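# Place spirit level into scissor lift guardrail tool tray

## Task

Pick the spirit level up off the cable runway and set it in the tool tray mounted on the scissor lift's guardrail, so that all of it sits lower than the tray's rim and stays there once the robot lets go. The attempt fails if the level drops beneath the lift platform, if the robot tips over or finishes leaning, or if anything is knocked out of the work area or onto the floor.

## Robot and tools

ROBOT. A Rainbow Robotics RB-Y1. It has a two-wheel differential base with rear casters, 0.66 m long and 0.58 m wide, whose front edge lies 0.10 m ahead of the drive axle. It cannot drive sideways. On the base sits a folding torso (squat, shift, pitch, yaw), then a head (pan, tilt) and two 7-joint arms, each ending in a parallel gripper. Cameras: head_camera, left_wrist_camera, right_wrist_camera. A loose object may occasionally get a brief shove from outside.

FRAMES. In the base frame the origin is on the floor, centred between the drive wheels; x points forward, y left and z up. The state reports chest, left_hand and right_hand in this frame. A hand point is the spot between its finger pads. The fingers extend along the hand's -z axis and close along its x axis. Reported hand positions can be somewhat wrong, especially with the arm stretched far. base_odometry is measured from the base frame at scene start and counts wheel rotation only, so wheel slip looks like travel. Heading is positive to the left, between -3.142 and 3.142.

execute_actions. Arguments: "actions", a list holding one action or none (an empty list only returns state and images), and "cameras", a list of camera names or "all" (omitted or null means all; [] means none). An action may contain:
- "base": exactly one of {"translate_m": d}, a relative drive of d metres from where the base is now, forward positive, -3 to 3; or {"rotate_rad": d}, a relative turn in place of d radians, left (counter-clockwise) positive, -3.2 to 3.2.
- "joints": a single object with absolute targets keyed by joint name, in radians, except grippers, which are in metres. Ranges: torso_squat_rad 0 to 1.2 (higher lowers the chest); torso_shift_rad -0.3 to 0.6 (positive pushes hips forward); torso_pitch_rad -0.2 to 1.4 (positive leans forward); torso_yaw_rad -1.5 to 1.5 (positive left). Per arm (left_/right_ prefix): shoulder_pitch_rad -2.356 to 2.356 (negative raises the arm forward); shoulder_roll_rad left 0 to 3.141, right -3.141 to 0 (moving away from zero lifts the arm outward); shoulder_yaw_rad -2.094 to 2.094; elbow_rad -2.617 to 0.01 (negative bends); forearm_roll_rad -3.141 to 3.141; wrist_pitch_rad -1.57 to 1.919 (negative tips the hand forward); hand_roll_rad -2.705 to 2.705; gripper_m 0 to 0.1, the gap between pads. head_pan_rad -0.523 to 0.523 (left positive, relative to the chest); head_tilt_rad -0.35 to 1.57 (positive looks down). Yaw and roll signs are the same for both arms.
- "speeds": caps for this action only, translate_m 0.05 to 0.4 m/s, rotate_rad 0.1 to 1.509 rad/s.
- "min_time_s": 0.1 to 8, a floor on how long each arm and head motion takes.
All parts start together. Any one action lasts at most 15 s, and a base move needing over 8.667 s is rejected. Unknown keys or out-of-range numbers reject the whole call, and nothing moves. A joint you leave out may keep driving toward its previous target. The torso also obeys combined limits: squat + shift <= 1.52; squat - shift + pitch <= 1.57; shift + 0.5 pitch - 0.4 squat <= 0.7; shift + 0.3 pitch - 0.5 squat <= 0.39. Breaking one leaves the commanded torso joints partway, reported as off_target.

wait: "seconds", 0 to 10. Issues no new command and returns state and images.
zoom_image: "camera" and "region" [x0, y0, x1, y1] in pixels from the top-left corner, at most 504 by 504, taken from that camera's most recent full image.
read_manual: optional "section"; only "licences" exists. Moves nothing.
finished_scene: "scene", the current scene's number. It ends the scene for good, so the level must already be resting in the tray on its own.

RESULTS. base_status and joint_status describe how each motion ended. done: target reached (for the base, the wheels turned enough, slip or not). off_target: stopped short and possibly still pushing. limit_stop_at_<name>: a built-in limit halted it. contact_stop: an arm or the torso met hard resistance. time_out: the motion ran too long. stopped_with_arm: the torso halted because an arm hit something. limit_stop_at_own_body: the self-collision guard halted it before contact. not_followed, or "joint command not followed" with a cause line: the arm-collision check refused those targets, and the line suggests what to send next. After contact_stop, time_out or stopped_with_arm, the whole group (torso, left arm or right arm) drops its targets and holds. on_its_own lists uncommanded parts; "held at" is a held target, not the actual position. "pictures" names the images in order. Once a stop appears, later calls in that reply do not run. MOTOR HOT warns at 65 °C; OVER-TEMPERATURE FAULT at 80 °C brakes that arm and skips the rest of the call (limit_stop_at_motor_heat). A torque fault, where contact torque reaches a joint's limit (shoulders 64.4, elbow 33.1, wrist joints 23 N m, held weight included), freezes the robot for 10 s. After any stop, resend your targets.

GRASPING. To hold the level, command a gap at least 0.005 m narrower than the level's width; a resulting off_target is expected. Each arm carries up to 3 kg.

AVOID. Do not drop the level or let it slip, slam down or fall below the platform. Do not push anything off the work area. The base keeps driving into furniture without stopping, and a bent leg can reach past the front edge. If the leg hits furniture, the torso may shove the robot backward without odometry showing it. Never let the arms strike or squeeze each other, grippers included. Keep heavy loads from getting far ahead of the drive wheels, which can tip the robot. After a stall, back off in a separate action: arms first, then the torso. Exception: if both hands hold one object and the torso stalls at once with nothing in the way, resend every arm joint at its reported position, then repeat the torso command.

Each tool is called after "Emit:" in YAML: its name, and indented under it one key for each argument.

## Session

Emit:
execute_actions:
  actions: []
  cameras: ["head_camera"]

Scene clock: 0.00 s.
base_odometry: x=+0.000 y=+0.000 heading=+0.000 (m, m, rad; odometry frame)
base_status: not commanded
joint_positions: torso_squat_rad=+0.350 torso_shift_rad=+0.000 torso_pitch_rad=+0.001 torso_yaw_rad=+0.000 left_shoulder_pitch_rad=-0.030 left_shoulder_roll_rad=+0.026 left_shoulder_yaw_rad=+0.009 left_elbow_rad=-0.140 left_forearm_roll_rad=-0.024 left_wrist_pitch_rad=-0.029 left_hand_roll_rad=-0.026 left_gripper_m=+0.101 right_shoulder_pitch_rad=+0.011 right_shoulder_roll_rad=-0.022 right_shoulder_yaw_rad=+0.023 right_elbow_rad=-0.209 right_forearm_roll_rad=+0.023 right_wrist_pitch_rad=-0.031 right_hand_roll_rad=+0.014 right_gripper_m=+0.099 head_pan_rad=+0.001 head_tilt_rad=+0.400
joint_status: not commanded
chest: x=-0.2276 y=-0.0009 z=+1.2476 quat_wxyz=(+1.000, +0.001, +0.001, +0.000) (m; base frame)
left_hand: x=-0.1317 y=+0.2394 z=+0.5694 quat_wxyz=(+0.995, +0.016, -0.098, -0.027) (m; base frame)
right_hand: x=-0.1273 y=-0.2341 z=+0.5695 quat_wxyz=(+0.993, -0.011, -0.114, +0.030) (m; base frame)
pictures: head_camera
Images, in order (width x height): head_camera 896x504.

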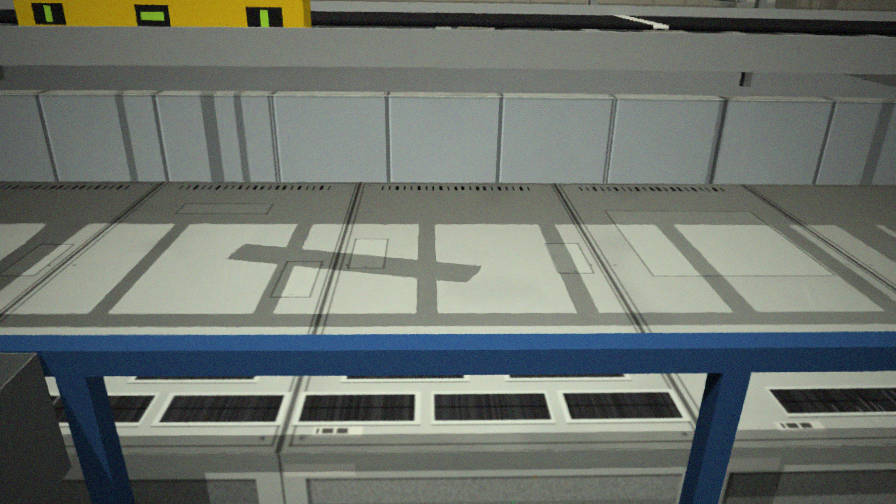

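Emit:
execute_actions:
  actions:
    - {"joints":{"left_elbow_rad":-2.55,"left_shoulder_pitch_rad":0.9,"left_wrist_pitch_rad":-1.0,"torso_squat_rad":0,"head_tilt_rad":0.1,"head_pan_rad":0.3}}

Emit:
execute_actions:
  actions:
    - {"joints":{"left_shoulder_pitch_rad":-1.0,"left_elbow_rad":-2.0,"left_wrist_pitch_rad":0,"head_tilt_rad":0.7,"head_pan_rad":0.52}}
  cameras: ["head_camera"]

Scene clock: 9.83 s.
base_odometry: x=+0.000 y=+0.000 heading=+0.000 (m, m, rad; odometry frame)
base_status: not commanded
joint_positions: torso_squat_rad=+0.000 torso_shift_rad=+0.000 torso_pitch_rad=+0.001 torso_yaw_rad=+0.000 left_shoulder_pitch_rad=+0.900 left_shoulder_roll_rad=+0.026 left_shoulder_yaw_rad=+0.009 left_elbow_rad=-2.550 left_forearm_roll_rad=-0.024 left_wrist_pitch_rad=-1.000 left_hand_roll_rad=-0.026 left_gripper_m=+0.101 right_shoulder_pitch_rad=+0.011 right_shoulder_roll_rad=-0.022 right_shoulder_yaw_rad=+0.023 right_elbow_rad=-0.209 right_forearm_roll_rad=+0.023 right_wrist_pitch_rad=-0.031 right_hand_roll_rad=+0.014 right_gripper_m=+0.099 head_pan_rad=+0.300 head_tilt_rad=+0.100
joint_status: all done
chest: x=-0.2276 y=-0.0009 z=+1.2899 quat_wxyz=(+1.000, +0.001, +0.001, +0.000) (m; base frame)
left_hand: x=-0.0622 y=+0.2569 z=+1.3768 quat_wxyz=(+0.220, +0.158, -0.961, -0.058) (m; base frame)
right_hand: x=-0.1273 y=-0.2341 z=+0.6118 quat_wxyz=(+0.993, -0.011, -0.114, +0.030) (m; base frame)
pictures: head_camera, left_wrist_camera, right_wrist_camera
Images, in order (width x height): head_camera 896x504, left_wrist_camera 644x364, right_wrist_camera 644x364.

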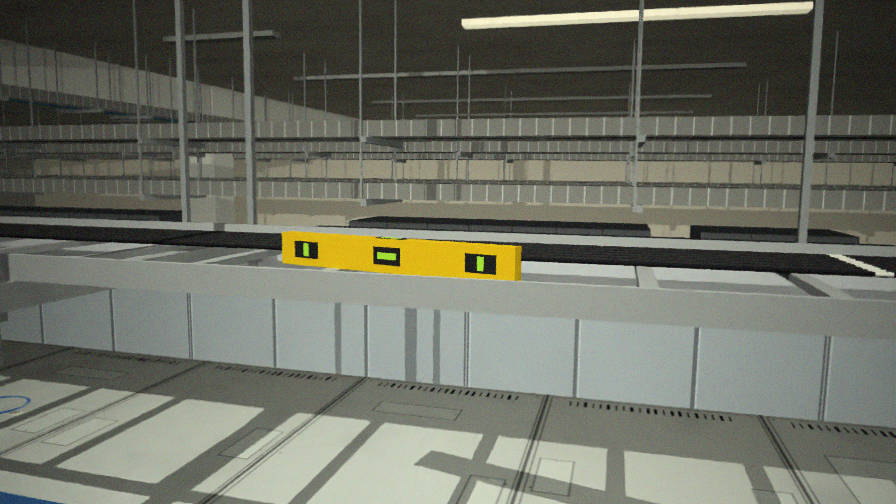

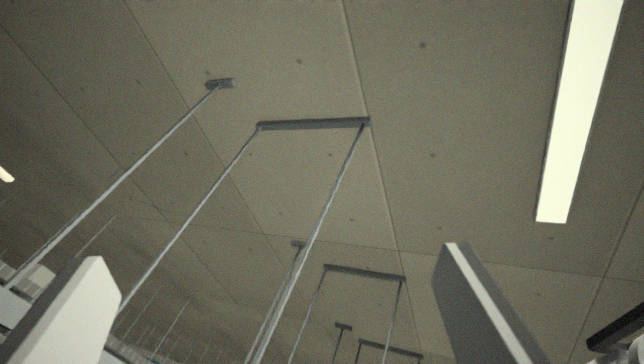

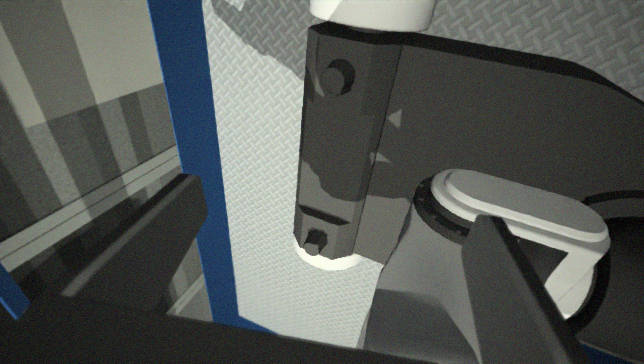

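Scene clock: 12.37 s.
base_odometry: x=+0.000 y=+0.000 heading=+0.000 (m, m, rad; odometry frame)
base_status: not commanded
joint_positions: torso_squat_rad=+0.000 torso_shift_rad=+0.000 torso_pitch_rad=+0.001 torso_yaw_rad=+0.000 left_shoulder_pitch_rad=-1.000 left_shoulder_roll_rad=+0.026 left_shoulder_yaw_rad=+0.009 left_elbow_rad=-2.000 left_forearm_roll_rad=-0.024 left_wrist_pitch_rad=+0.000 left_hand_roll_rad=-0.026 left_gripper_m=+0.101 right_shoulder_pitch_rad=+0.011 right_shoulder_roll_rad=-0.022 right_shoulder_yaw_rad=+0.023 right_elbow_rad=-0.209 right_forearm_roll_rad=+0.023 right_wrist_pitch_rad=-0.031 right_hand_roll_rad=+0.014 right_gripper_m=+0.099 head_pan_rad=+0.520 head_tilt_rad=+0.700
joint_status: all done
chest: x=-0.2276 y=-0.0009 z=+1.2899 quat_wxyz=(+1.000, +0.001, +0.001, +0.000) (m; base frame)
left_hand: x=+0.1177 y=+0.0700 z=+1.6950 quat_wxyz=(+0.092, -0.100, -0.986, -0.094) (m; base frame)
right_hand: x=-0.1273 y=-0.2341 z=+0.6118 quat_wxyz=(+0.993, -0.011, -0.114, +0.030) (m; base frame)
pictures: head_camera
Images, in order (width x height): head_camera 896x504.

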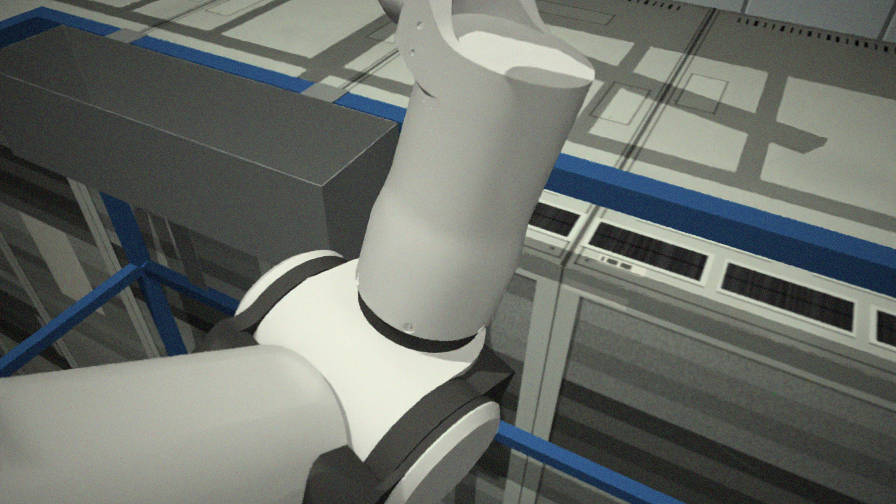

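Emit:
execute_actions:
  actions:
    - {"joints":{"left_shoulder_pitch_rad":-2.3,"left_shoulder_roll_rad":0.6,"left_elbow_rad":-0.2,"left_forearm_roll_rad":-0.4,"left_wrist_pitch_rad":1.85,"left_hand_roll_rad":-0.3,"head_tilt_rad":0.1,"head_pan_rad":0.3}}
  cameras: ["head_camera"]

Scene clock: 19.83 s.
base_odometry: x=+0.000 y=+0.000 heading=+0.000 (m, m, rad; odometry frame)
base_status: not commanded
joint_positions: torso_squat_rad=+0.000 torso_shift_rad=+0.000 torso_pitch_rad=+0.001 torso_yaw_rad=+0.000 left_shoulder_pitch_rad=-2.300 left_shoulder_roll_rad=+0.600 left_shoulder_yaw_rad=+0.009 left_elbow_rad=-0.200 left_forearm_roll_rad=-0.400 left_wrist_pitch_rad=+1.850 left_hand_roll_rad=-0.300 left_gripper_m=+0.101 right_shoulder_pitch_rad=+0.011 right_shoulder_roll_rad=-0.022 right_shoulder_yaw_rad=+0.023 right_elbow_rad=-0.209 right_forearm_roll_rad=+0.023 right_wrist_pitch_rad=-0.031 right_hand_roll_rad=+0.014 right_gripper_m=+0.099 head_pan_rad=+0.300 head_tilt_rad=+0.100
joint_status: all done
chest: x=-0.2277 y=-0.0009 z=+1.2899 quat_wxyz=(+1.000, +0.001, +0.001, +0.000) (m; base frame)
left_hand: x=+0.2341 y=+0.3486 z=+1.6252 quat_wxyz=(+0.907, +0.315, -0.277, +0.035) (m; base frame)
right_hand: x=-0.1272 y=-0.2341 z=+0.6118 quat_wxyz=(+0.993, -0.011, -0.114, +0.030) (m; base frame)
pictures: head_camera
Images, in order (width x height): head_camera 896x504.

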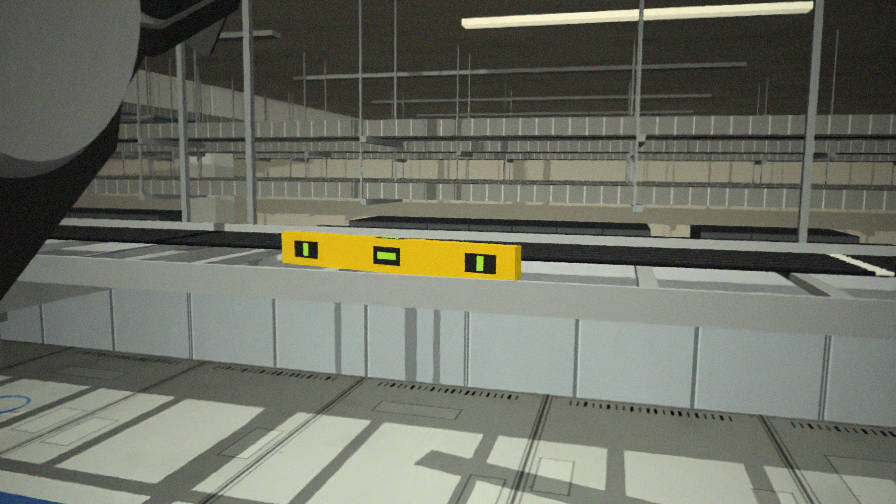

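Emit:
execute_actions:
  actions:
    - {"joints":{"torso_pitch_rad":0.2,"left_elbow_rad":0,"left_forearm_roll_rad":-0.65,"left_wrist_pitch_rad":1.91,"left_hand_roll_rad":-0.4,"head_tilt_rad":-0.1}}
  cameras: ["head_camera"]

Scene clock: 24.27 s.
base_odometry: x=+0.000 y=+0.000 heading=+0.000 (m, m, rad; odometry frame)
base_status: not commanded
joint_positions: torso_squat_rad=+0.000 torso_shift_rad=+0.000 torso_pitch_rad=+0.200 torso_yaw_rad=+0.000 left_shoulder_pitch_rad=-2.300 left_shoulder_roll_rad=+0.600 left_shoulder_yaw_rad=+0.009 left_elbow_rad=+0.000 left_forearm_roll_rad=-0.650 left_wrist_pitch_rad=+1.910 left_hand_roll_rad=-0.400 left_gripper_m=+0.101 right_shoulder_pitch_rad=+0.011 right_shoulder_roll_rad=-0.022 right_shoulder_yaw_rad=+0.023 right_elbow_rad=-0.209 right_forearm_roll_rad=+0.023 right_wrist_pitch_rad=-0.031 right_hand_roll_rad=+0.014 right_gripper_m=+0.099 head_pan_rad=+0.300 head_tilt_rad=-0.100
joint_status: all done
chest: x=-0.1665 y=-0.0009 z=+1.2838 quat_wxyz=(+0.995, +0.001, +0.100, +0.000) (m; base frame)
left_hand: x=+0.3047 y=+0.3947 z=+1.4906 quat_wxyz=(+0.916, +0.401, -0.019, +0.013) (m; base frame)
right_hand: x=-0.2020 y=-0.2340 z=+0.5992 quat_wxyz=(+0.999, -0.008, -0.015, +0.031) (m; base frame)
pictures: head_camera
Images, in order (width x height): head_camera 896x504.

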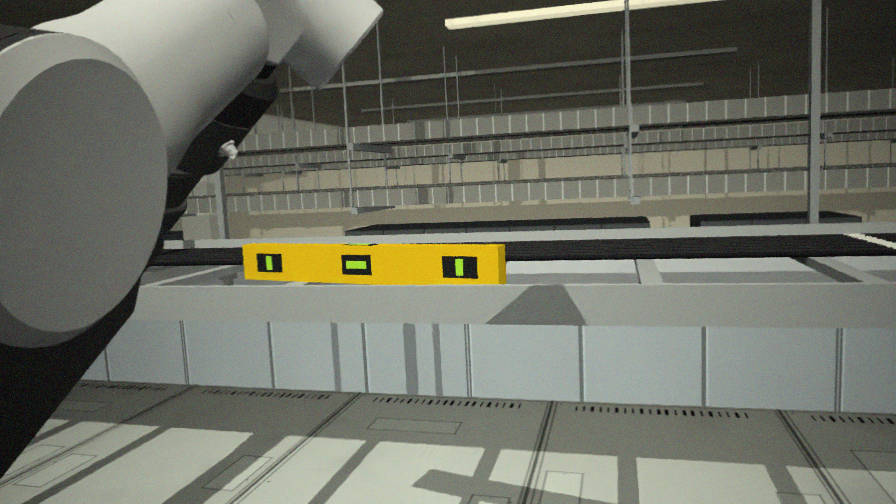

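Emit:
execute_actions:
  actions:
    - {"joints":{"torso_pitch_rad":0.03,"torso_yaw_rad":-0.15,"head_tilt_rad":0.1,"head_pan_rad":0.45}}
  cameras: []

Emit:
execute_actions:
  actions:
    - {"base":{"translate_m":0.12},"joints":{"torso_shift_rad":0.2}}

Scene clock: 30.37 s.
base_odometry: x=+0.000 y=+0.000 heading=+0.000 (m, m, rad; odometry frame)
base_status: not commanded
joint_positions: torso_squat_rad=+0.000 torso_shift_rad=+0.000 torso_pitch_rad=+0.030 torso_yaw_rad=-0.150 left_shoulder_pitch_rad=-2.300 left_shoulder_roll_rad=+0.600 left_shoulder_yaw_rad=+0.009 left_elbow_rad=+0.000 left_forearm_roll_rad=-0.650 left_wrist_pitch_rad=+1.910 left_hand_roll_rad=-0.400 left_gripper_m=+0.101 right_shoulder_pitch_rad=+0.011 right_shoulder_roll_rad=-0.022 right_shoulder_yaw_rad=+0.023 right_elbow_rad=-0.209 right_forearm_roll_rad=+0.023 right_wrist_pitch_rad=-0.031 right_hand_roll_rad=+0.014 right_gripper_m=+0.099 head_pan_rad=+0.450 head_tilt_rad=+0.100
joint_status: all done
chest: x=-0.2188 y=-0.0009 z=+1.2898 quat_wxyz=(+0.997, +0.000, +0.015, -0.075) (m; base frame)
left_hand: x=+0.2651 y=+0.3273 z=+1.5718 quat_wxyz=(+0.913, +0.388, -0.126, -0.021) (m; base frame)
right_hand: x=-0.1740 y=-0.2465 z=+0.6102 quat_wxyz=(+0.994, -0.020, -0.099, -0.045) (m; base frame)
pictures: none
No camera images: the call's "cameras" was empty. Leave "cameras" out to get every camera's image.

Scene clock: 32.47 s.
base_odometry: x=+0.120 y=+0.000 heading=+0.000 (m, m, rad; odometry frame)
base_status: done
joint_positions: torso_squat_rad=+0.000 torso_shift_rad=+0.200 torso_pitch_rad=+0.030 torso_yaw_rad=-0.150 left_shoulder_pitch_rad=-2.300 left_shoulder_roll_rad=+0.600 left_shoulder_yaw_rad=+0.009 left_elbow_rad=+0.000 left_forearm_roll_rad=-0.650 left_wrist_pitch_rad=+1.910 left_hand_roll_rad=-0.400 left_gripper_m=+0.101 right_shoulder_pitch_rad=+0.011 right_shoulder_roll_rad=-0.022 right_shoulder_yaw_rad=+0.023 right_elbow_rad=-0.209 right_forearm_roll_rad=+0.023 right_wrist_pitch_rad=-0.031 right_hand_roll_rad=+0.014 right_gripper_m=+0.099 head_pan_rad=+0.450 head_tilt_rad=+0.100
joint_status: all done
chest: x=-0.0797 y=-0.0009 z=+1.2758 quat_wxyz=(+0.997, +0.000, +0.015, -0.075) (m; base frame)
left_hand: x=+0.4043 y=+0.3274 z=+1.5576 quat_wxyz=(+0.913, +0.388, -0.126, -0.021) (m; base frame)
right_hand: x=-0.0350 y=-0.2465 z=+0.5962 quat_wxyz=(+0.994, -0.020, -0.099, -0.045) (m; base frame)
pictures: head_camera, left_wrist_camera, right_wrist_camera
Images, in order (width x height): head_camera 896x504, left_wrist_camera 644x364, right_wrist_camera 644x364.

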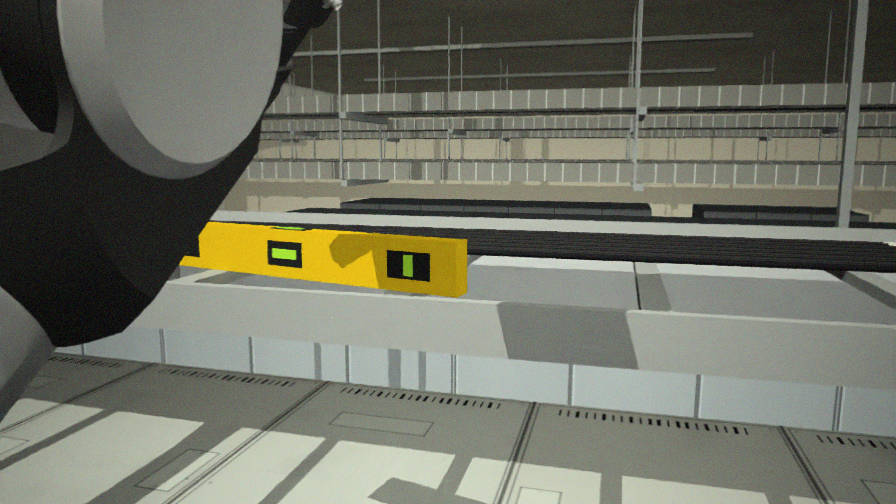

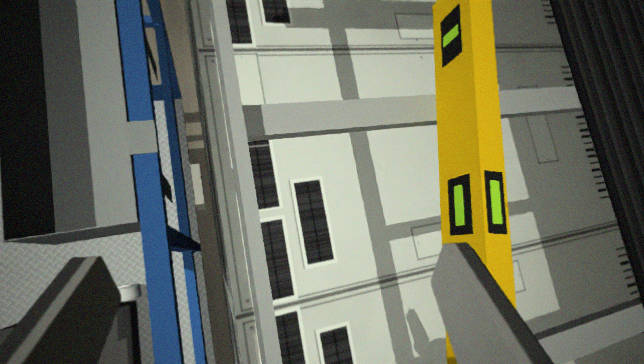

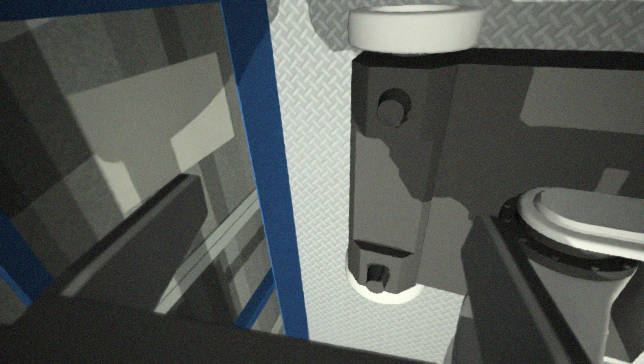

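Emit:
execute_actions:
  actions:
    - {"base":{"translate_m":0.08},"joints":{"torso_shift_rad":0.3}}
  cameras: ["head_camera","left_wrist_camera"]

Scene clock: 37.37 s.
base_odometry: x=+0.200 y=+0.000 heading=+0.000 (m, m, rad; odometry frame)
base_status: done
joint_positions: torso_squat_rad=+0.000 torso_shift_rad=+0.300 torso_pitch_rad=+0.030 torso_yaw_rad=-0.150 left_shoulder_pitch_rad=-2.300 left_shoulder_roll_rad=+0.600 left_shoulder_yaw_rad=+0.009 left_elbow_rad=+0.000 left_forearm_roll_rad=-0.650 left_wrist_pitch_rad=+1.910 left_hand_roll_rad=-0.400 left_gripper_m=+0.101 right_shoulder_pitch_rad=+0.011 right_shoulder_roll_rad=-0.022 right_shoulder_yaw_rad=+0.023 right_elbow_rad=-0.209 right_forearm_roll_rad=+0.023 right_wrist_pitch_rad=-0.031 right_hand_roll_rad=+0.014 right_gripper_m=+0.099 head_pan_rad=+0.450 head_tilt_rad=+0.100
joint_status: all done
chest: x=-0.0119 y=-0.0009 z=+1.2585 quat_wxyz=(+0.997, +0.000, +0.015, -0.075) (m; base frame)
left_hand: x=+0.4720 y=+0.3274 z=+1.5403 quat_wxyz=(+0.913, +0.388, -0.126, -0.021) (m; base frame)
right_hand: x=+0.0328 y=-0.2465 z=+0.5789 quat_wxyz=(+0.994, -0.020, -0.099, -0.045) (m; base frame)
pictures: head_camera, left_wrist_camera
Images, in order (width x height): head_camera 896x504, left_wrist_camera 644x364.

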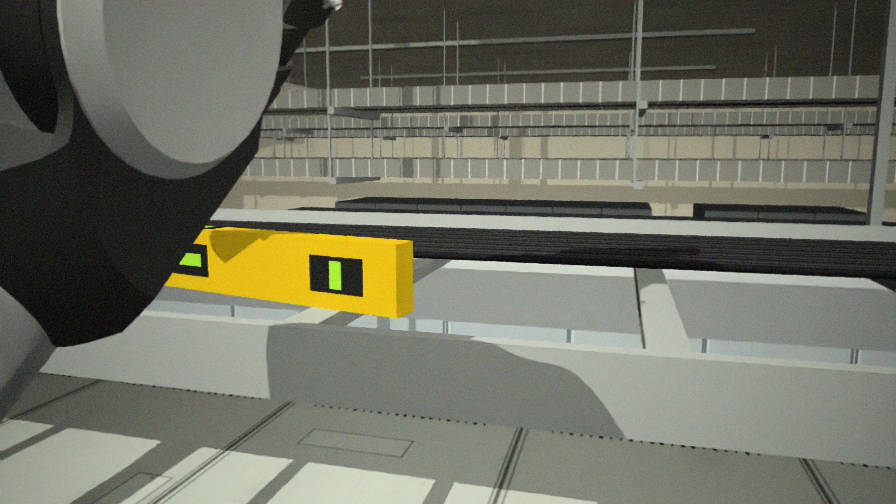

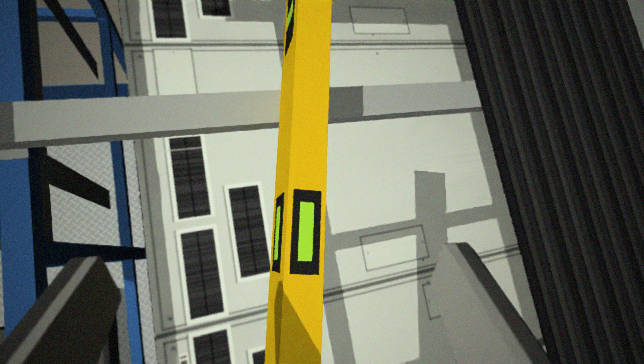

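Emit:
execute_actions:
  actions:
    - {"joints":{"torso_shift_rad":0.26,"torso_pitch_rad":0.12}}
  cameras: ["left_wrist_camera"]

Scene clock: 41.43 s.
base_odometry: x=+0.200 y=+0.000 heading=+0.000 (m, m, rad; odometry frame)
base_status: not commanded
joint_positions: torso_squat_rad=+0.000 torso_shift_rad=+0.260 torso_pitch_rad=+0.120 torso_yaw_rad=-0.150 left_shoulder_pitch_rad=-2.300 left_shoulder_roll_rad=+0.600 left_shoulder_yaw_rad=+0.009 left_elbow_rad=+0.000 left_forearm_roll_rad=-0.650 left_wrist_pitch_rad=+1.910 left_hand_roll_rad=-0.400 left_gripper_m=+0.101 right_shoulder_pitch_rad=+0.011 right_shoulder_roll_rad=-0.022 right_shoulder_yaw_rad=+0.023 right_elbow_rad=-0.209 right_forearm_roll_rad=+0.023 right_wrist_pitch_rad=-0.031 right_hand_roll_rad=+0.014 right_gripper_m=+0.099 head_pan_rad=+0.450 head_tilt_rad=+0.100
joint_status: all done
chest: x=-0.0110 y=-0.0009 z=+1.2642 quat_wxyz=(+0.995, -0.004, +0.060, -0.075) (m; base frame)
left_hand: x=+0.4962 y=+0.3274 z=+1.5014 quat_wxyz=(+0.917, +0.387, -0.085, -0.039) (m; base frame)
right_hand: x=-0.0275 y=-0.2465 z=+0.5833 quat_wxyz=(+0.997, -0.022, -0.054, -0.044) (m; base frame)
pictures: left_wrist_camera
Images, in order (width x height): left_wrist_camera 644x364.

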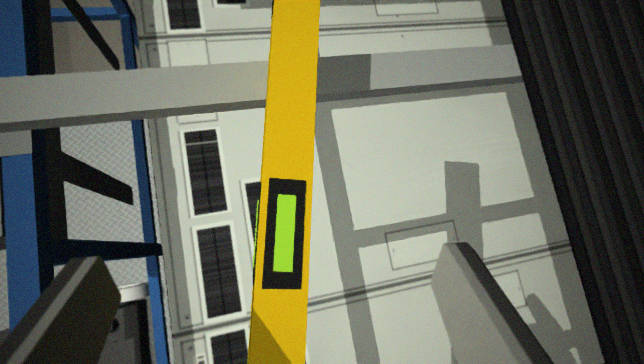

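Emit:
execute_actions:
  actions:
    - {"joints":{"torso_shift_rad":0.195,"torso_pitch_rad":0.22,"head_pan_rad":0.52,"head_tilt_rad":-0.1}}
  cameras: ["head_camera","left_wrist_camera"]

Scene clock: 46.93 s.
base_odometry: x=+0.200 y=+0.000 heading=+0.000 (m, m, rad; odometry frame)
base_status: not commanded
joint_positions: torso_squat_rad=+0.000 torso_shift_rad=+0.195 torso_pitch_rad=+0.220 torso_yaw_rad=-0.150 left_shoulder_pitch_rad=-2.300 left_shoulder_roll_rad=+0.600 left_shoulder_yaw_rad=+0.009 left_elbow_rad=+0.000 left_forearm_roll_rad=-0.650 left_wrist_pitch_rad=+1.910 left_hand_roll_rad=-0.400 left_gripper_m=+0.101 right_shoulder_pitch_rad=+0.011 right_shoulder_roll_rad=-0.022 right_shoulder_yaw_rad=+0.023 right_elbow_rad=-0.209 right_forearm_roll_rad=+0.023 right_wrist_pitch_rad=-0.031 right_hand_roll_rad=+0.014 right_gripper_m=+0.099 head_pan_rad=+0.520 head_tilt_rad=-0.100
joint_status: all done
chest: x=-0.0249 y=-0.0009 z=+1.2692 quat_wxyz=(+0.991, -0.008, +0.109, -0.074) (m; base frame)
left_hand: x=+0.5034 y=+0.3274 z=+1.4547 quat_wxyz=(+0.921, +0.384, -0.039, -0.058) (m; base frame)
right_hand: x=-0.1093 y=-0.2465 z=+0.5934 quat_wxyz=(+0.999, -0.024, -0.004, -0.043) (m; base frame)
pictures: head_camera, left_wrist_camera
Images, in order (width x height): head_camera 896x504, left_wrist_camera 644x364.

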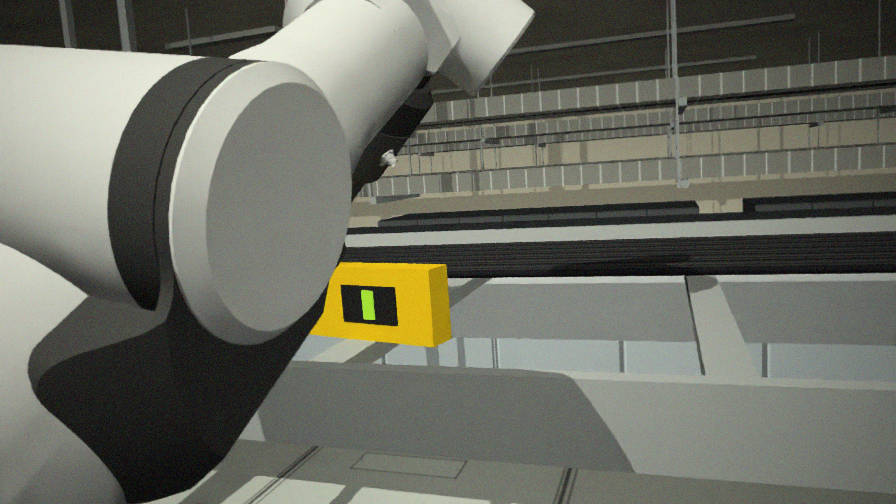

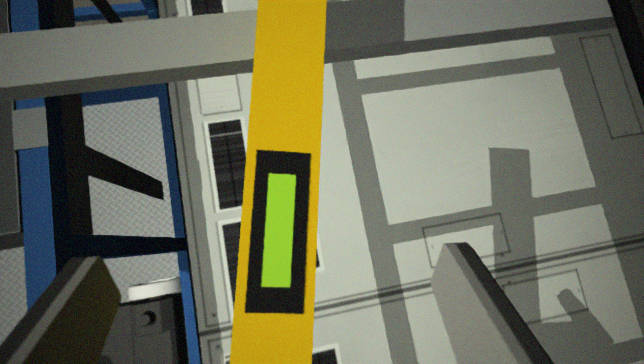

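Emit:
execute_actions:
  actions:
    - {"joints":{"torso_squat_rad":0.32,"torso_shift_rad":0.205}}
  cameras: ["left_wrist_camera"]

Emit:
execute_actions:
  actions:
    - {"joints":{"left_gripper_m":0}}
  cameras: ["left_wrist_camera"]

Emit:
execute_actions:
  actions:
    - {"joints":{"torso_squat_rad":0,"torso_pitch_rad":0.1,"torso_shift_rad":0.28}}
  cameras: ["left_wrist_camera"]

Scene clock: 53.57 s.
base_odometry: x=+0.200 y=+0.000 heading=+0.000 (m, m, rad; odometry frame)
base_status: not commanded
joint_positions: torso_squat_rad=+0.266 torso_shift_rad=+0.200 torso_pitch_rad=+0.213 torso_yaw_rad=-0.149 left_shoulder_pitch_rad=-2.307 left_shoulder_roll_rad=+0.602 left_shoulder_yaw_rad=+0.007 left_elbow_rad=-0.004 left_forearm_roll_rad=-0.652 left_wrist_pitch_rad=+1.908 left_hand_roll_rad=-0.400 left_gripper_m=+0.101 right_shoulder_pitch_rad=+0.011 right_shoulder_roll_rad=-0.022 right_shoulder_yaw_rad=+0.023 right_elbow_rad=-0.209 right_forearm_roll_rad=+0.023 right_wrist_pitch_rad=-0.031 right_hand_roll_rad=+0.014 right_gripper_m=+0.099 head_pan_rad=+0.520 head_tilt_rad=-0.100
joint_status: torso_squat_rad contact_stop (moved +0.266 of +0.320); the others done
on_its_own: torso_squat_rad is held at +0.266, not at your +0.320, since a contact_stop
chest: x=-0.0283 y=-0.0011 z=+1.2449 quat_wxyz=(+0.992, -0.007, +0.106, -0.074) (m; base frame)
left_hand: x=+0.4982 y=+0.3278 z=+1.4388 quat_wxyz=(+0.920, +0.386, -0.048, -0.054) (m; base frame)
right_hand: x=-0.1076 y=-0.2464 z=+0.5683 quat_wxyz=(+0.999, -0.024, -0.008, -0.042) (m; base frame)
pictures: left_wrist_camera
Images, in order (width x height): left_wrist_camera 644x364.

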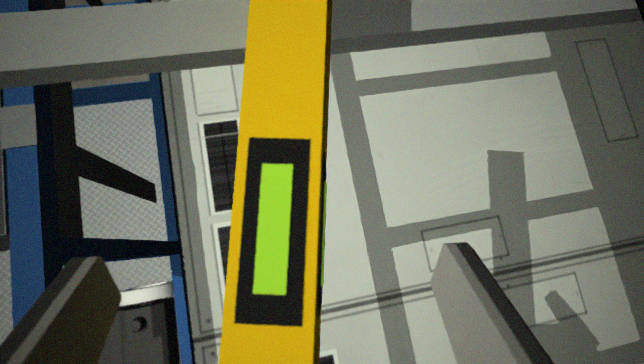

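not run: a stop came earlier in this reply.

not run: a stop came earlier in this reply.

Emit:
execute_actions:
  actions:
    - {"joints":{"torso_squat_rad":0.2,"left_shoulder_pitch_rad":-2.307}}
  cameras: []

Emit:
execute_actions:
  actions:
    - {"joints":{"left_gripper_m":0}}
  cameras: ["left_wrist_camera"]

Emit:
execute_actions:
  actions:
    - {"joints":{"torso_squat_rad":0,"torso_pitch_rad":0.1,"torso_shift_rad":0.28}}
  cameras: ["left_wrist_camera","head_camera"]

Scene clock: 58.83 s.
base_odometry: x=+0.200 y=+0.000 heading=+0.000 (m, m, rad; odometry frame)
base_status: not commanded
joint_positions: torso_squat_rad=+0.200 torso_shift_rad=+0.201 torso_pitch_rad=+0.215 torso_yaw_rad=-0.150 left_shoulder_pitch_rad=-2.308 left_shoulder_roll_rad=+0.600 left_shoulder_yaw_rad=+0.008 left_elbow_rad=+0.000 left_forearm_roll_rad=-0.650 left_wrist_pitch_rad=+1.910 left_hand_roll_rad=-0.400 left_gripper_m=+0.101 right_shoulder_pitch_rad=+0.011 right_shoulder_roll_rad=-0.022 right_shoulder_yaw_rad=+0.023 right_elbow_rad=-0.209 right_forearm_roll_rad=+0.023 right_wrist_pitch_rad=-0.031 right_hand_roll_rad=+0.014 right_gripper_m=+0.099 head_pan_rad=+0.520 head_tilt_rad=-0.100
joint_status: all done
chest: x=-0.0249 y=-0.0010 z=+1.2550 quat_wxyz=(+0.991, -0.007, +0.107, -0.074) (m; base frame)
left_hand: x=+0.5018 y=+0.3269 z=+1.4464 quat_wxyz=(+0.921, +0.384, -0.045, -0.056) (m; base frame)
right_hand: x=-0.1058 y=-0.2465 z=+0.5787 quat_wxyz=(+0.999, -0.024, -0.006, -0.042) (m; base frame)
pictures: none
No camera images: the call's "cameras" was empty. Leave "cameras" out to get every camera's image.

Scene clock: 60.33 s.
base_odometry: x=+0.200 y=+0.000 heading=+0.000 (m, m, rad; odometry frame)
base_status: not commanded
joint_positions: torso_squat_rad=+0.200 torso_shift_rad=+0.201 torso_pitch_rad=+0.215 torso_yaw_rad=-0.150 left_shoulder_pitch_rad=-2.308 left_shoulder_roll_rad=+0.600 left_shoulder_yaw_rad=+0.008 left_elbow_rad=+0.000 left_forearm_roll_rad=-0.650 left_wrist_pitch_rad=+1.910 left_hand_roll_rad=-0.400 left_gripper_m=+0.022 right_shoulder_pitch_rad=+0.011 right_shoulder_roll_rad=-0.022 right_shoulder_yaw_rad=+0.023 right_elbow_rad=-0.209 right_forearm_roll_rad=+0.023 right_wrist_pitch_rad=-0.031 right_hand_roll_rad=+0.014 right_gripper_m=+0.099 head_pan_rad=+0.520 head_tilt_rad=-0.100
joint_status: left_gripper_m off_target (ended at +0.022, target +0.000)
chest: x=-0.0250 y=-0.0010 z=+1.2550 quat_wxyz=(+0.991, -0.007, +0.107, -0.074) (m; base frame)
left_hand: x=+0.5017 y=+0.3268 z=+1.4464 quat_wxyz=(+0.921, +0.384, -0.045, -0.056) (m; base frame)
right_hand: x=-0.1058 y=-0.2465 z=+0.5787 quat_wxyz=(+0.999, -0.024, -0.006, -0.042) (m; base frame)
pictures: left_wrist_camera
Images, in order (width x height): left_wrist_camera 644x364.

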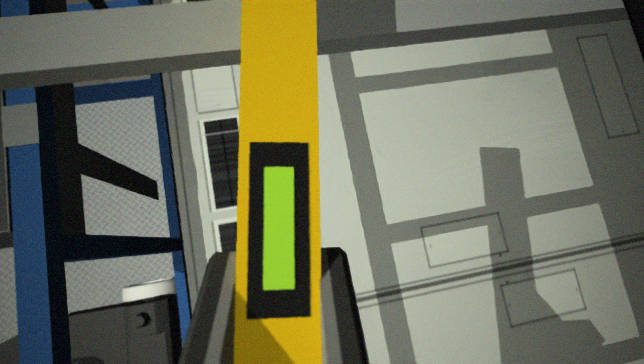

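Scene clock: 61.80 s.
base_odometry: x=+0.200 y=+0.000 heading=+0.000 (m, m, rad; odometry frame)
base_status: not commanded
joint_positions: torso_squat_rad=+0.000 torso_shift_rad=+0.280 torso_pitch_rad=+0.100 torso_yaw_rad=-0.150 left_shoulder_pitch_rad=-2.307 left_shoulder_roll_rad=+0.600 left_shoulder_yaw_rad=+0.008 left_elbow_rad=+0.000 left_forearm_roll_rad=-0.650 left_wrist_pitch_rad=+1.910 left_hand_roll_rad=-0.400 left_gripper_m=+0.022 right_shoulder_pitch_rad=+0.011 right_shoulder_roll_rad=-0.022 right_shoulder_yaw_rad=+0.023 right_elbow_rad=-0.209 right_forearm_roll_rad=+0.023 right_wrist_pitch_rad=-0.031 right_hand_roll_rad=+0.014 right_gripper_m=+0.099 head_pan_rad=+0.520 head_tilt_rad=-0.100
joint_status: all done
chest: x=-0.0036 y=-0.0009 z=+1.2611 quat_wxyz=(+0.996, -0.003, +0.050, -0.075) (m; base frame)
left_hand: x=+0.4978 y=+0.3268 z=+1.5113 quat_wxyz=(+0.916, +0.386, -0.097, -0.034) (m; base frame)
right_hand: x=-0.0065 y=-0.2465 z=+0.5800 quat_wxyz=(+0.997, -0.021, -0.064, -0.044) (m; base frame)
pictures: head_camera, left_wrist_camera
Images, in order (width x height): head_camera 896x504, left_wrist_camera 644x364.

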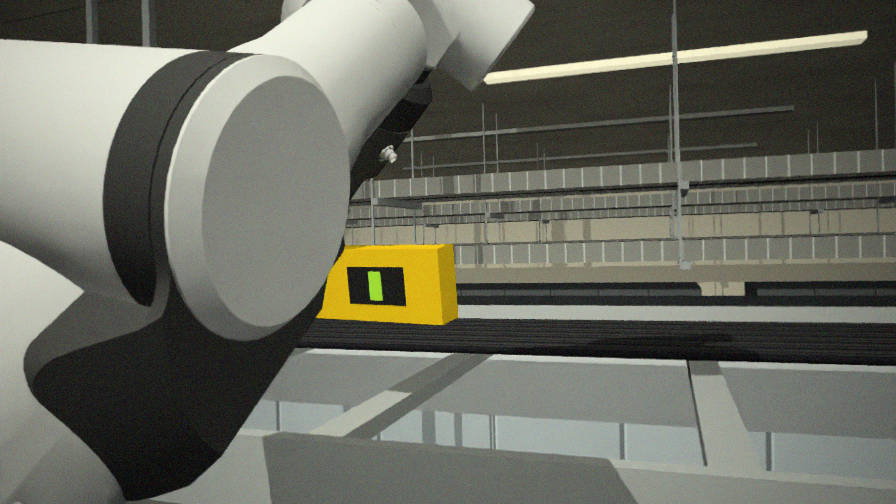

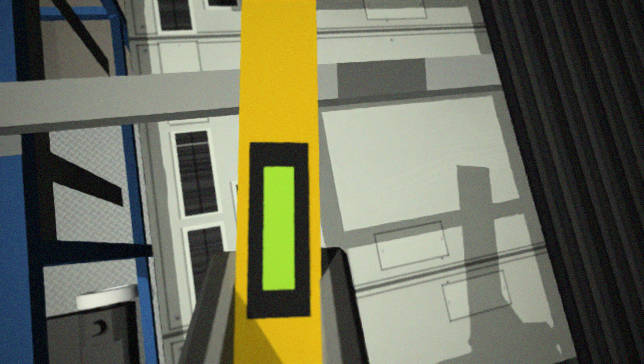

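Emit:
execute_actions:
  actions:
    - {"joints":{"torso_pitch_rad":0,"torso_shift_rad":0.0,"torso_yaw_rad":0,"head_tilt_rad":0.7}}
  cameras: []

Emit:
execute_actions:
  actions:
    - {"joints":{"left_shoulder_pitch_rad":0,"left_shoulder_roll_rad":1.8,"left_shoulder_yaw_rad":0,"left_elbow_rad":-1.57,"left_wrist_pitch_rad":1.57,"left_forearm_roll_rad":1.01,"left_hand_roll_rad":0},"min_time_s":4}
  cameras: ["left_wrist_camera","head_camera"]

Emit:
execute_actions:
  actions:
    - {"joints":{"left_shoulder_roll_rad":1.5,"left_forearm_roll_rad":0.71},"min_time_s":1.5}
  cameras: ["left_wrist_camera","head_camera"]

Scene clock: 71.67 s.
base_odometry: x=+0.200 y=+0.000 heading=+0.000 (m, m, rad; odometry frame)
base_status: not commanded
joint_positions: torso_squat_rad=+0.000 torso_shift_rad=+0.000 torso_pitch_rad=+0.000 torso_yaw_rad=+0.000 left_shoulder_pitch_rad=-2.307 left_shoulder_roll_rad=+0.600 left_shoulder_yaw_rad=+0.008 left_elbow_rad=+0.000 left_forearm_roll_rad=-0.650 left_wrist_pitch_rad=+1.910 left_hand_roll_rad=-0.400 left_gripper_m=+0.022 right_shoulder_pitch_rad=+0.011 right_shoulder_roll_rad=-0.022 right_shoulder_yaw_rad=+0.023 right_elbow_rad=-0.209 right_forearm_roll_rad=+0.023 right_wrist_pitch_rad=-0.031 right_hand_roll_rad=+0.014 right_gripper_m=+0.099 head_pan_rad=+0.520 head_tilt_rad=+0.700
joint_status: all done
chest: x=-0.2281 y=-0.0010 z=+1.2899 quat_wxyz=(+1.000, +0.001, +0.000, +0.000) (m; base frame)
left_hand: x=+0.1916 y=+0.3937 z=+1.5891 quat_wxyz=(+0.909, +0.397, -0.114, +0.053) (m; base frame)
right_hand: x=-0.1268 y=-0.2341 z=+0.6120 quat_wxyz=(+0.993, -0.011, -0.115, +0.029) (m; base frame)
pictures: none
No camera images: the call's "cameras" was empty. Leave "cameras" out to get every camera's image.

Scene clock: 75.97 s.
base_odometry: x=+0.200 y=+0.000 heading=+0.000 (m, m, rad; odometry frame)
base_status: not commanded
joint_positions: torso_squat_rad=+0.000 torso_shift_rad=+0.000 torso_pitch_rad=+0.000 torso_yaw_rad=+0.000 left_shoulder_pitch_rad=+0.000 left_shoulder_roll_rad=+1.800 left_shoulder_yaw_rad=+0.000 left_elbow_rad=-1.570 left_forearm_roll_rad=+1.010 left_wrist_pitch_rad=+1.570 left_hand_roll_rad=+0.000 left_gripper_m=+0.022 right_shoulder_pitch_rad=+0.011 right_shoulder_roll_rad=-0.022 right_shoulder_yaw_rad=+0.023 right_elbow_rad=-0.209 right_forearm_roll_rad=+0.023 right_wrist_pitch_rad=-0.031 right_hand_roll_rad=+0.014 right_gripper_m=+0.099 head_pan_rad=+0.520 head_tilt_rad=+0.700
joint_status: all done
chest: x=-0.2281 y=-0.0010 z=+1.2899 quat_wxyz=(+1.000, +0.001, +0.000, +0.000) (m; base frame)
left_hand: x=+0.0591 y=+0.6820 z=+1.2784 quat_wxyz=(+0.923, +0.385, -0.001, +0.000) (m; base frame)
right_hand: x=-0.1269 y=-0.2341 z=+0.6120 quat_wxyz=(+0.993, -0.011, -0.115, +0.029) (m; base frame)
pictures: head_camera, left_wrist_camera
Images, in order (width x height): head_camera 896x504, left_wrist_camera 644x364.

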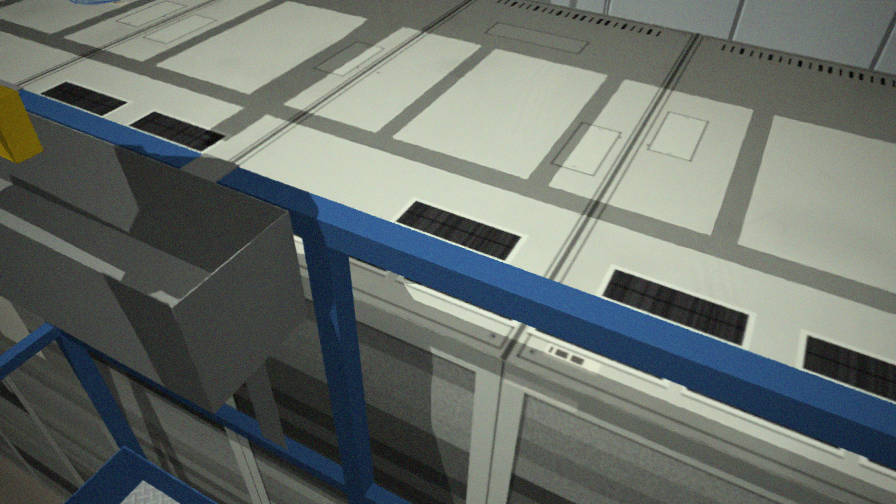

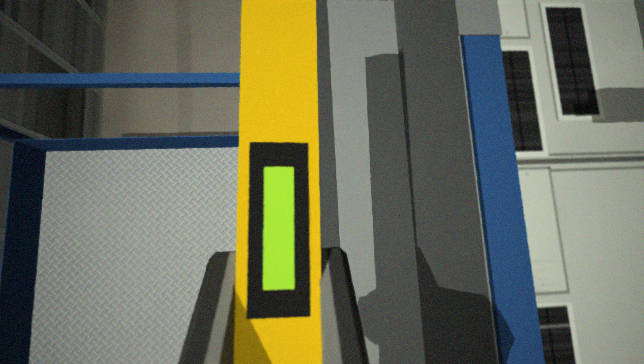

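Scene clock: 77.77 s.
base_odometry: x=+0.200 y=+0.000 heading=+0.000 (m, m, rad; odometry frame)
base_status: not commanded
joint_positions: torso_squat_rad=+0.000 torso_shift_rad=+0.000 torso_pitch_rad=+0.000 torso_yaw_rad=+0.000 left_shoulder_pitch_rad=+0.000 left_shoulder_roll_rad=+1.500 left_shoulder_yaw_rad=+0.000 left_elbow_rad=-1.570 left_forearm_roll_rad=+0.710 left_wrist_pitch_rad=+1.570 left_hand_roll_rad=+0.000 left_gripper_m=+0.022 right_shoulder_pitch_rad=+0.011 right_shoulder_roll_rad=-0.022 right_shoulder_yaw_rad=+0.023 right_elbow_rad=-0.209 right_forearm_roll_rad=+0.023 right_wrist_pitch_rad=-0.031 right_hand_roll_rad=+0.014 right_gripper_m=+0.099 head_pan_rad=+0.520 head_tilt_rad=+0.700
joint_status: all done
chest: x=-0.2281 y=-0.0010 z=+1.2899 quat_wxyz=(+1.000, +0.001, +0.000, +0.000) (m; base frame)
left_hand: x=+0.0590 y=+0.6895 z=+1.1872 quat_wxyz=(+0.923, +0.386, +0.000, +0.000) (m; base frame)
right_hand: x=-0.1269 y=-0.2341 z=+0.6120 quat_wxyz=(+0.993, -0.011, -0.115, +0.029) (m; base frame)
pictures: head_camera, left_wrist_camera
Images, in order (width x height): head_camera 896x504, left_wrist_camera 644x364.

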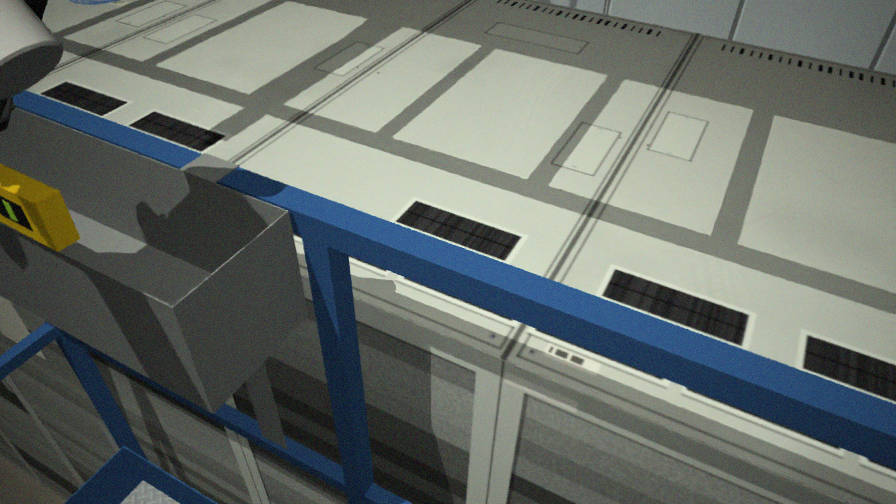

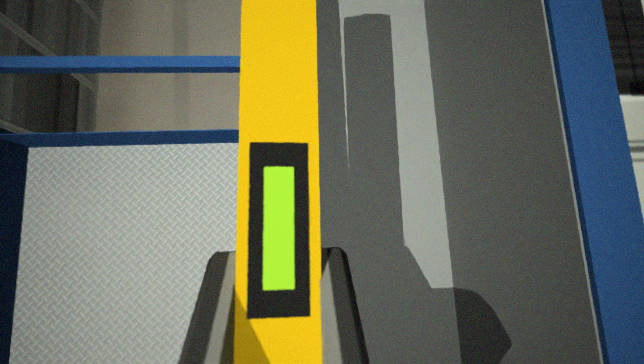

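Over the near wall; shift forward ~6 cm, then lower.

Emit:
execute_actions:
  actions:
    - {"joints":{"torso_shift_rad":0.09}}
  cameras: ["left_wrist_camera"]

Emit:
execute_actions:
  actions:
    - {"joints":{"left_shoulder_roll_rad":1.25,"left_forearm_roll_rad":0.46},"min_time_s":2}
  cameras: ["left_wrist_camera","head_camera"]

Scene clock: 83.33 s.
base_odometry: x=+0.200 y=+0.000 heading=+0.000 (m, m, rad; odometry frame)
base_status: not commanded
joint_positions: torso_squat_rad=+0.000 torso_shift_rad=+0.090 torso_pitch_rad=+0.000 torso_yaw_rad=+0.000 left_shoulder_pitch_rad=+0.000 left_shoulder_roll_rad=+1.500 left_shoulder_yaw_rad=+0.000 left_elbow_rad=-1.570 left_forearm_roll_rad=+0.710 left_wrist_pitch_rad=+1.570 left_hand_roll_rad=+0.000 left_gripper_m=+0.022 right_shoulder_pitch_rad=+0.011 right_shoulder_roll_rad=-0.022 right_shoulder_yaw_rad=+0.023 right_elbow_rad=-0.209 right_forearm_roll_rad=+0.023 right_wrist_pitch_rad=-0.031 right_hand_roll_rad=+0.014 right_gripper_m=+0.099 head_pan_rad=+0.520 head_tilt_rad=+0.700
joint_status: all done
chest: x=-0.1650 y=-0.0010 z=+1.2871 quat_wxyz=(+1.000, +0.001, +0.000, +0.000) (m; base frame)
left_hand: x=+0.1221 y=+0.6895 z=+1.1843 quat_wxyz=(+0.923, +0.386, +0.000, +0.000) (m; base frame)
right_hand: x=-0.0640 y=-0.2341 z=+0.6091 quat_wxyz=(+0.993, -0.011, -0.115, +0.029) (m; base frame)
pictures: left_wrist_camera
Images, in order (width x height): left_wrist_camera 644x364.

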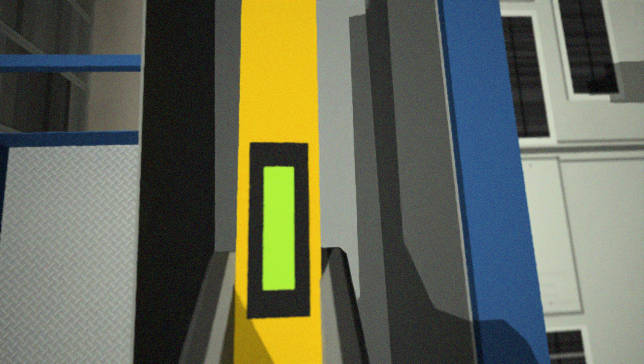

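Scene clock: 85.63 s.
base_odometry: x=+0.200 y=+0.000 heading=+0.000 (m, m, rad; odometry frame)
base_status: not commanded
joint_positions: torso_squat_rad=+0.000 torso_shift_rad=+0.090 torso_pitch_rad=+0.000 torso_yaw_rad=+0.000 left_shoulder_pitch_rad=+0.000 left_shoulder_roll_rad=+1.250 left_shoulder_yaw_rad=+0.000 left_elbow_rad=-1.570 left_forearm_roll_rad=+0.460 left_wrist_pitch_rad=+1.570 left_hand_roll_rad=+0.000 left_gripper_m=+0.022 right_shoulder_pitch_rad=+0.011 right_shoulder_roll_rad=-0.022 right_shoulder_yaw_rad=+0.023 right_elbow_rad=-0.209 right_forearm_roll_rad=+0.023 right_wrist_pitch_rad=-0.031 right_hand_roll_rad=+0.014 right_gripper_m=+0.099 head_pan_rad=+0.520 head_tilt_rad=+0.700
joint_status: all done
chest: x=-0.1651 y=-0.0010 z=+1.2871 quat_wxyz=(+1.000, +0.001, +0.000, +0.000) (m; base frame)
left_hand: x=+0.1220 y=+0.6747 z=+1.1092 quat_wxyz=(+0.923, +0.386, +0.000, +0.000) (m; base frame)
right_hand: x=-0.0640 y=-0.2341 z=+0.6091 quat_wxyz=(+0.993, -0.011, -0.115, +0.029) (m; base frame)
pictures: head_camera, left_wrist_camera
Images, in order (width x height): head_camera 896x504, left_wrist_camera 644x364.

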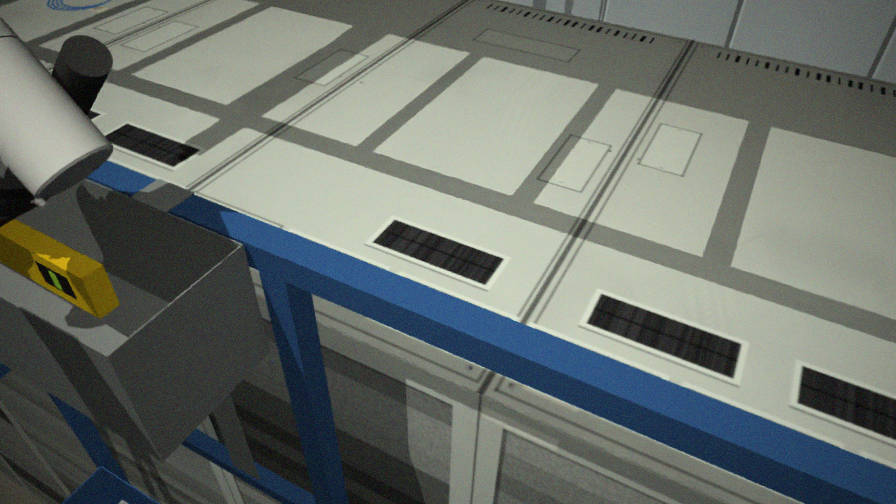

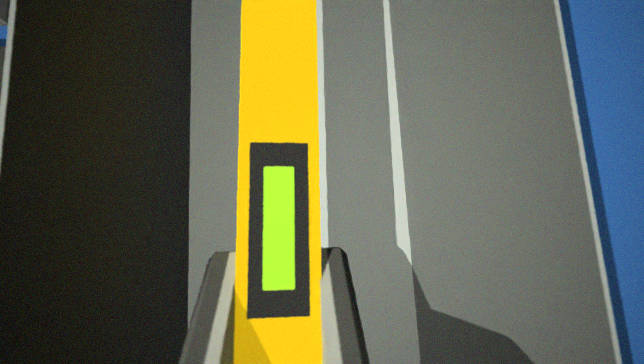

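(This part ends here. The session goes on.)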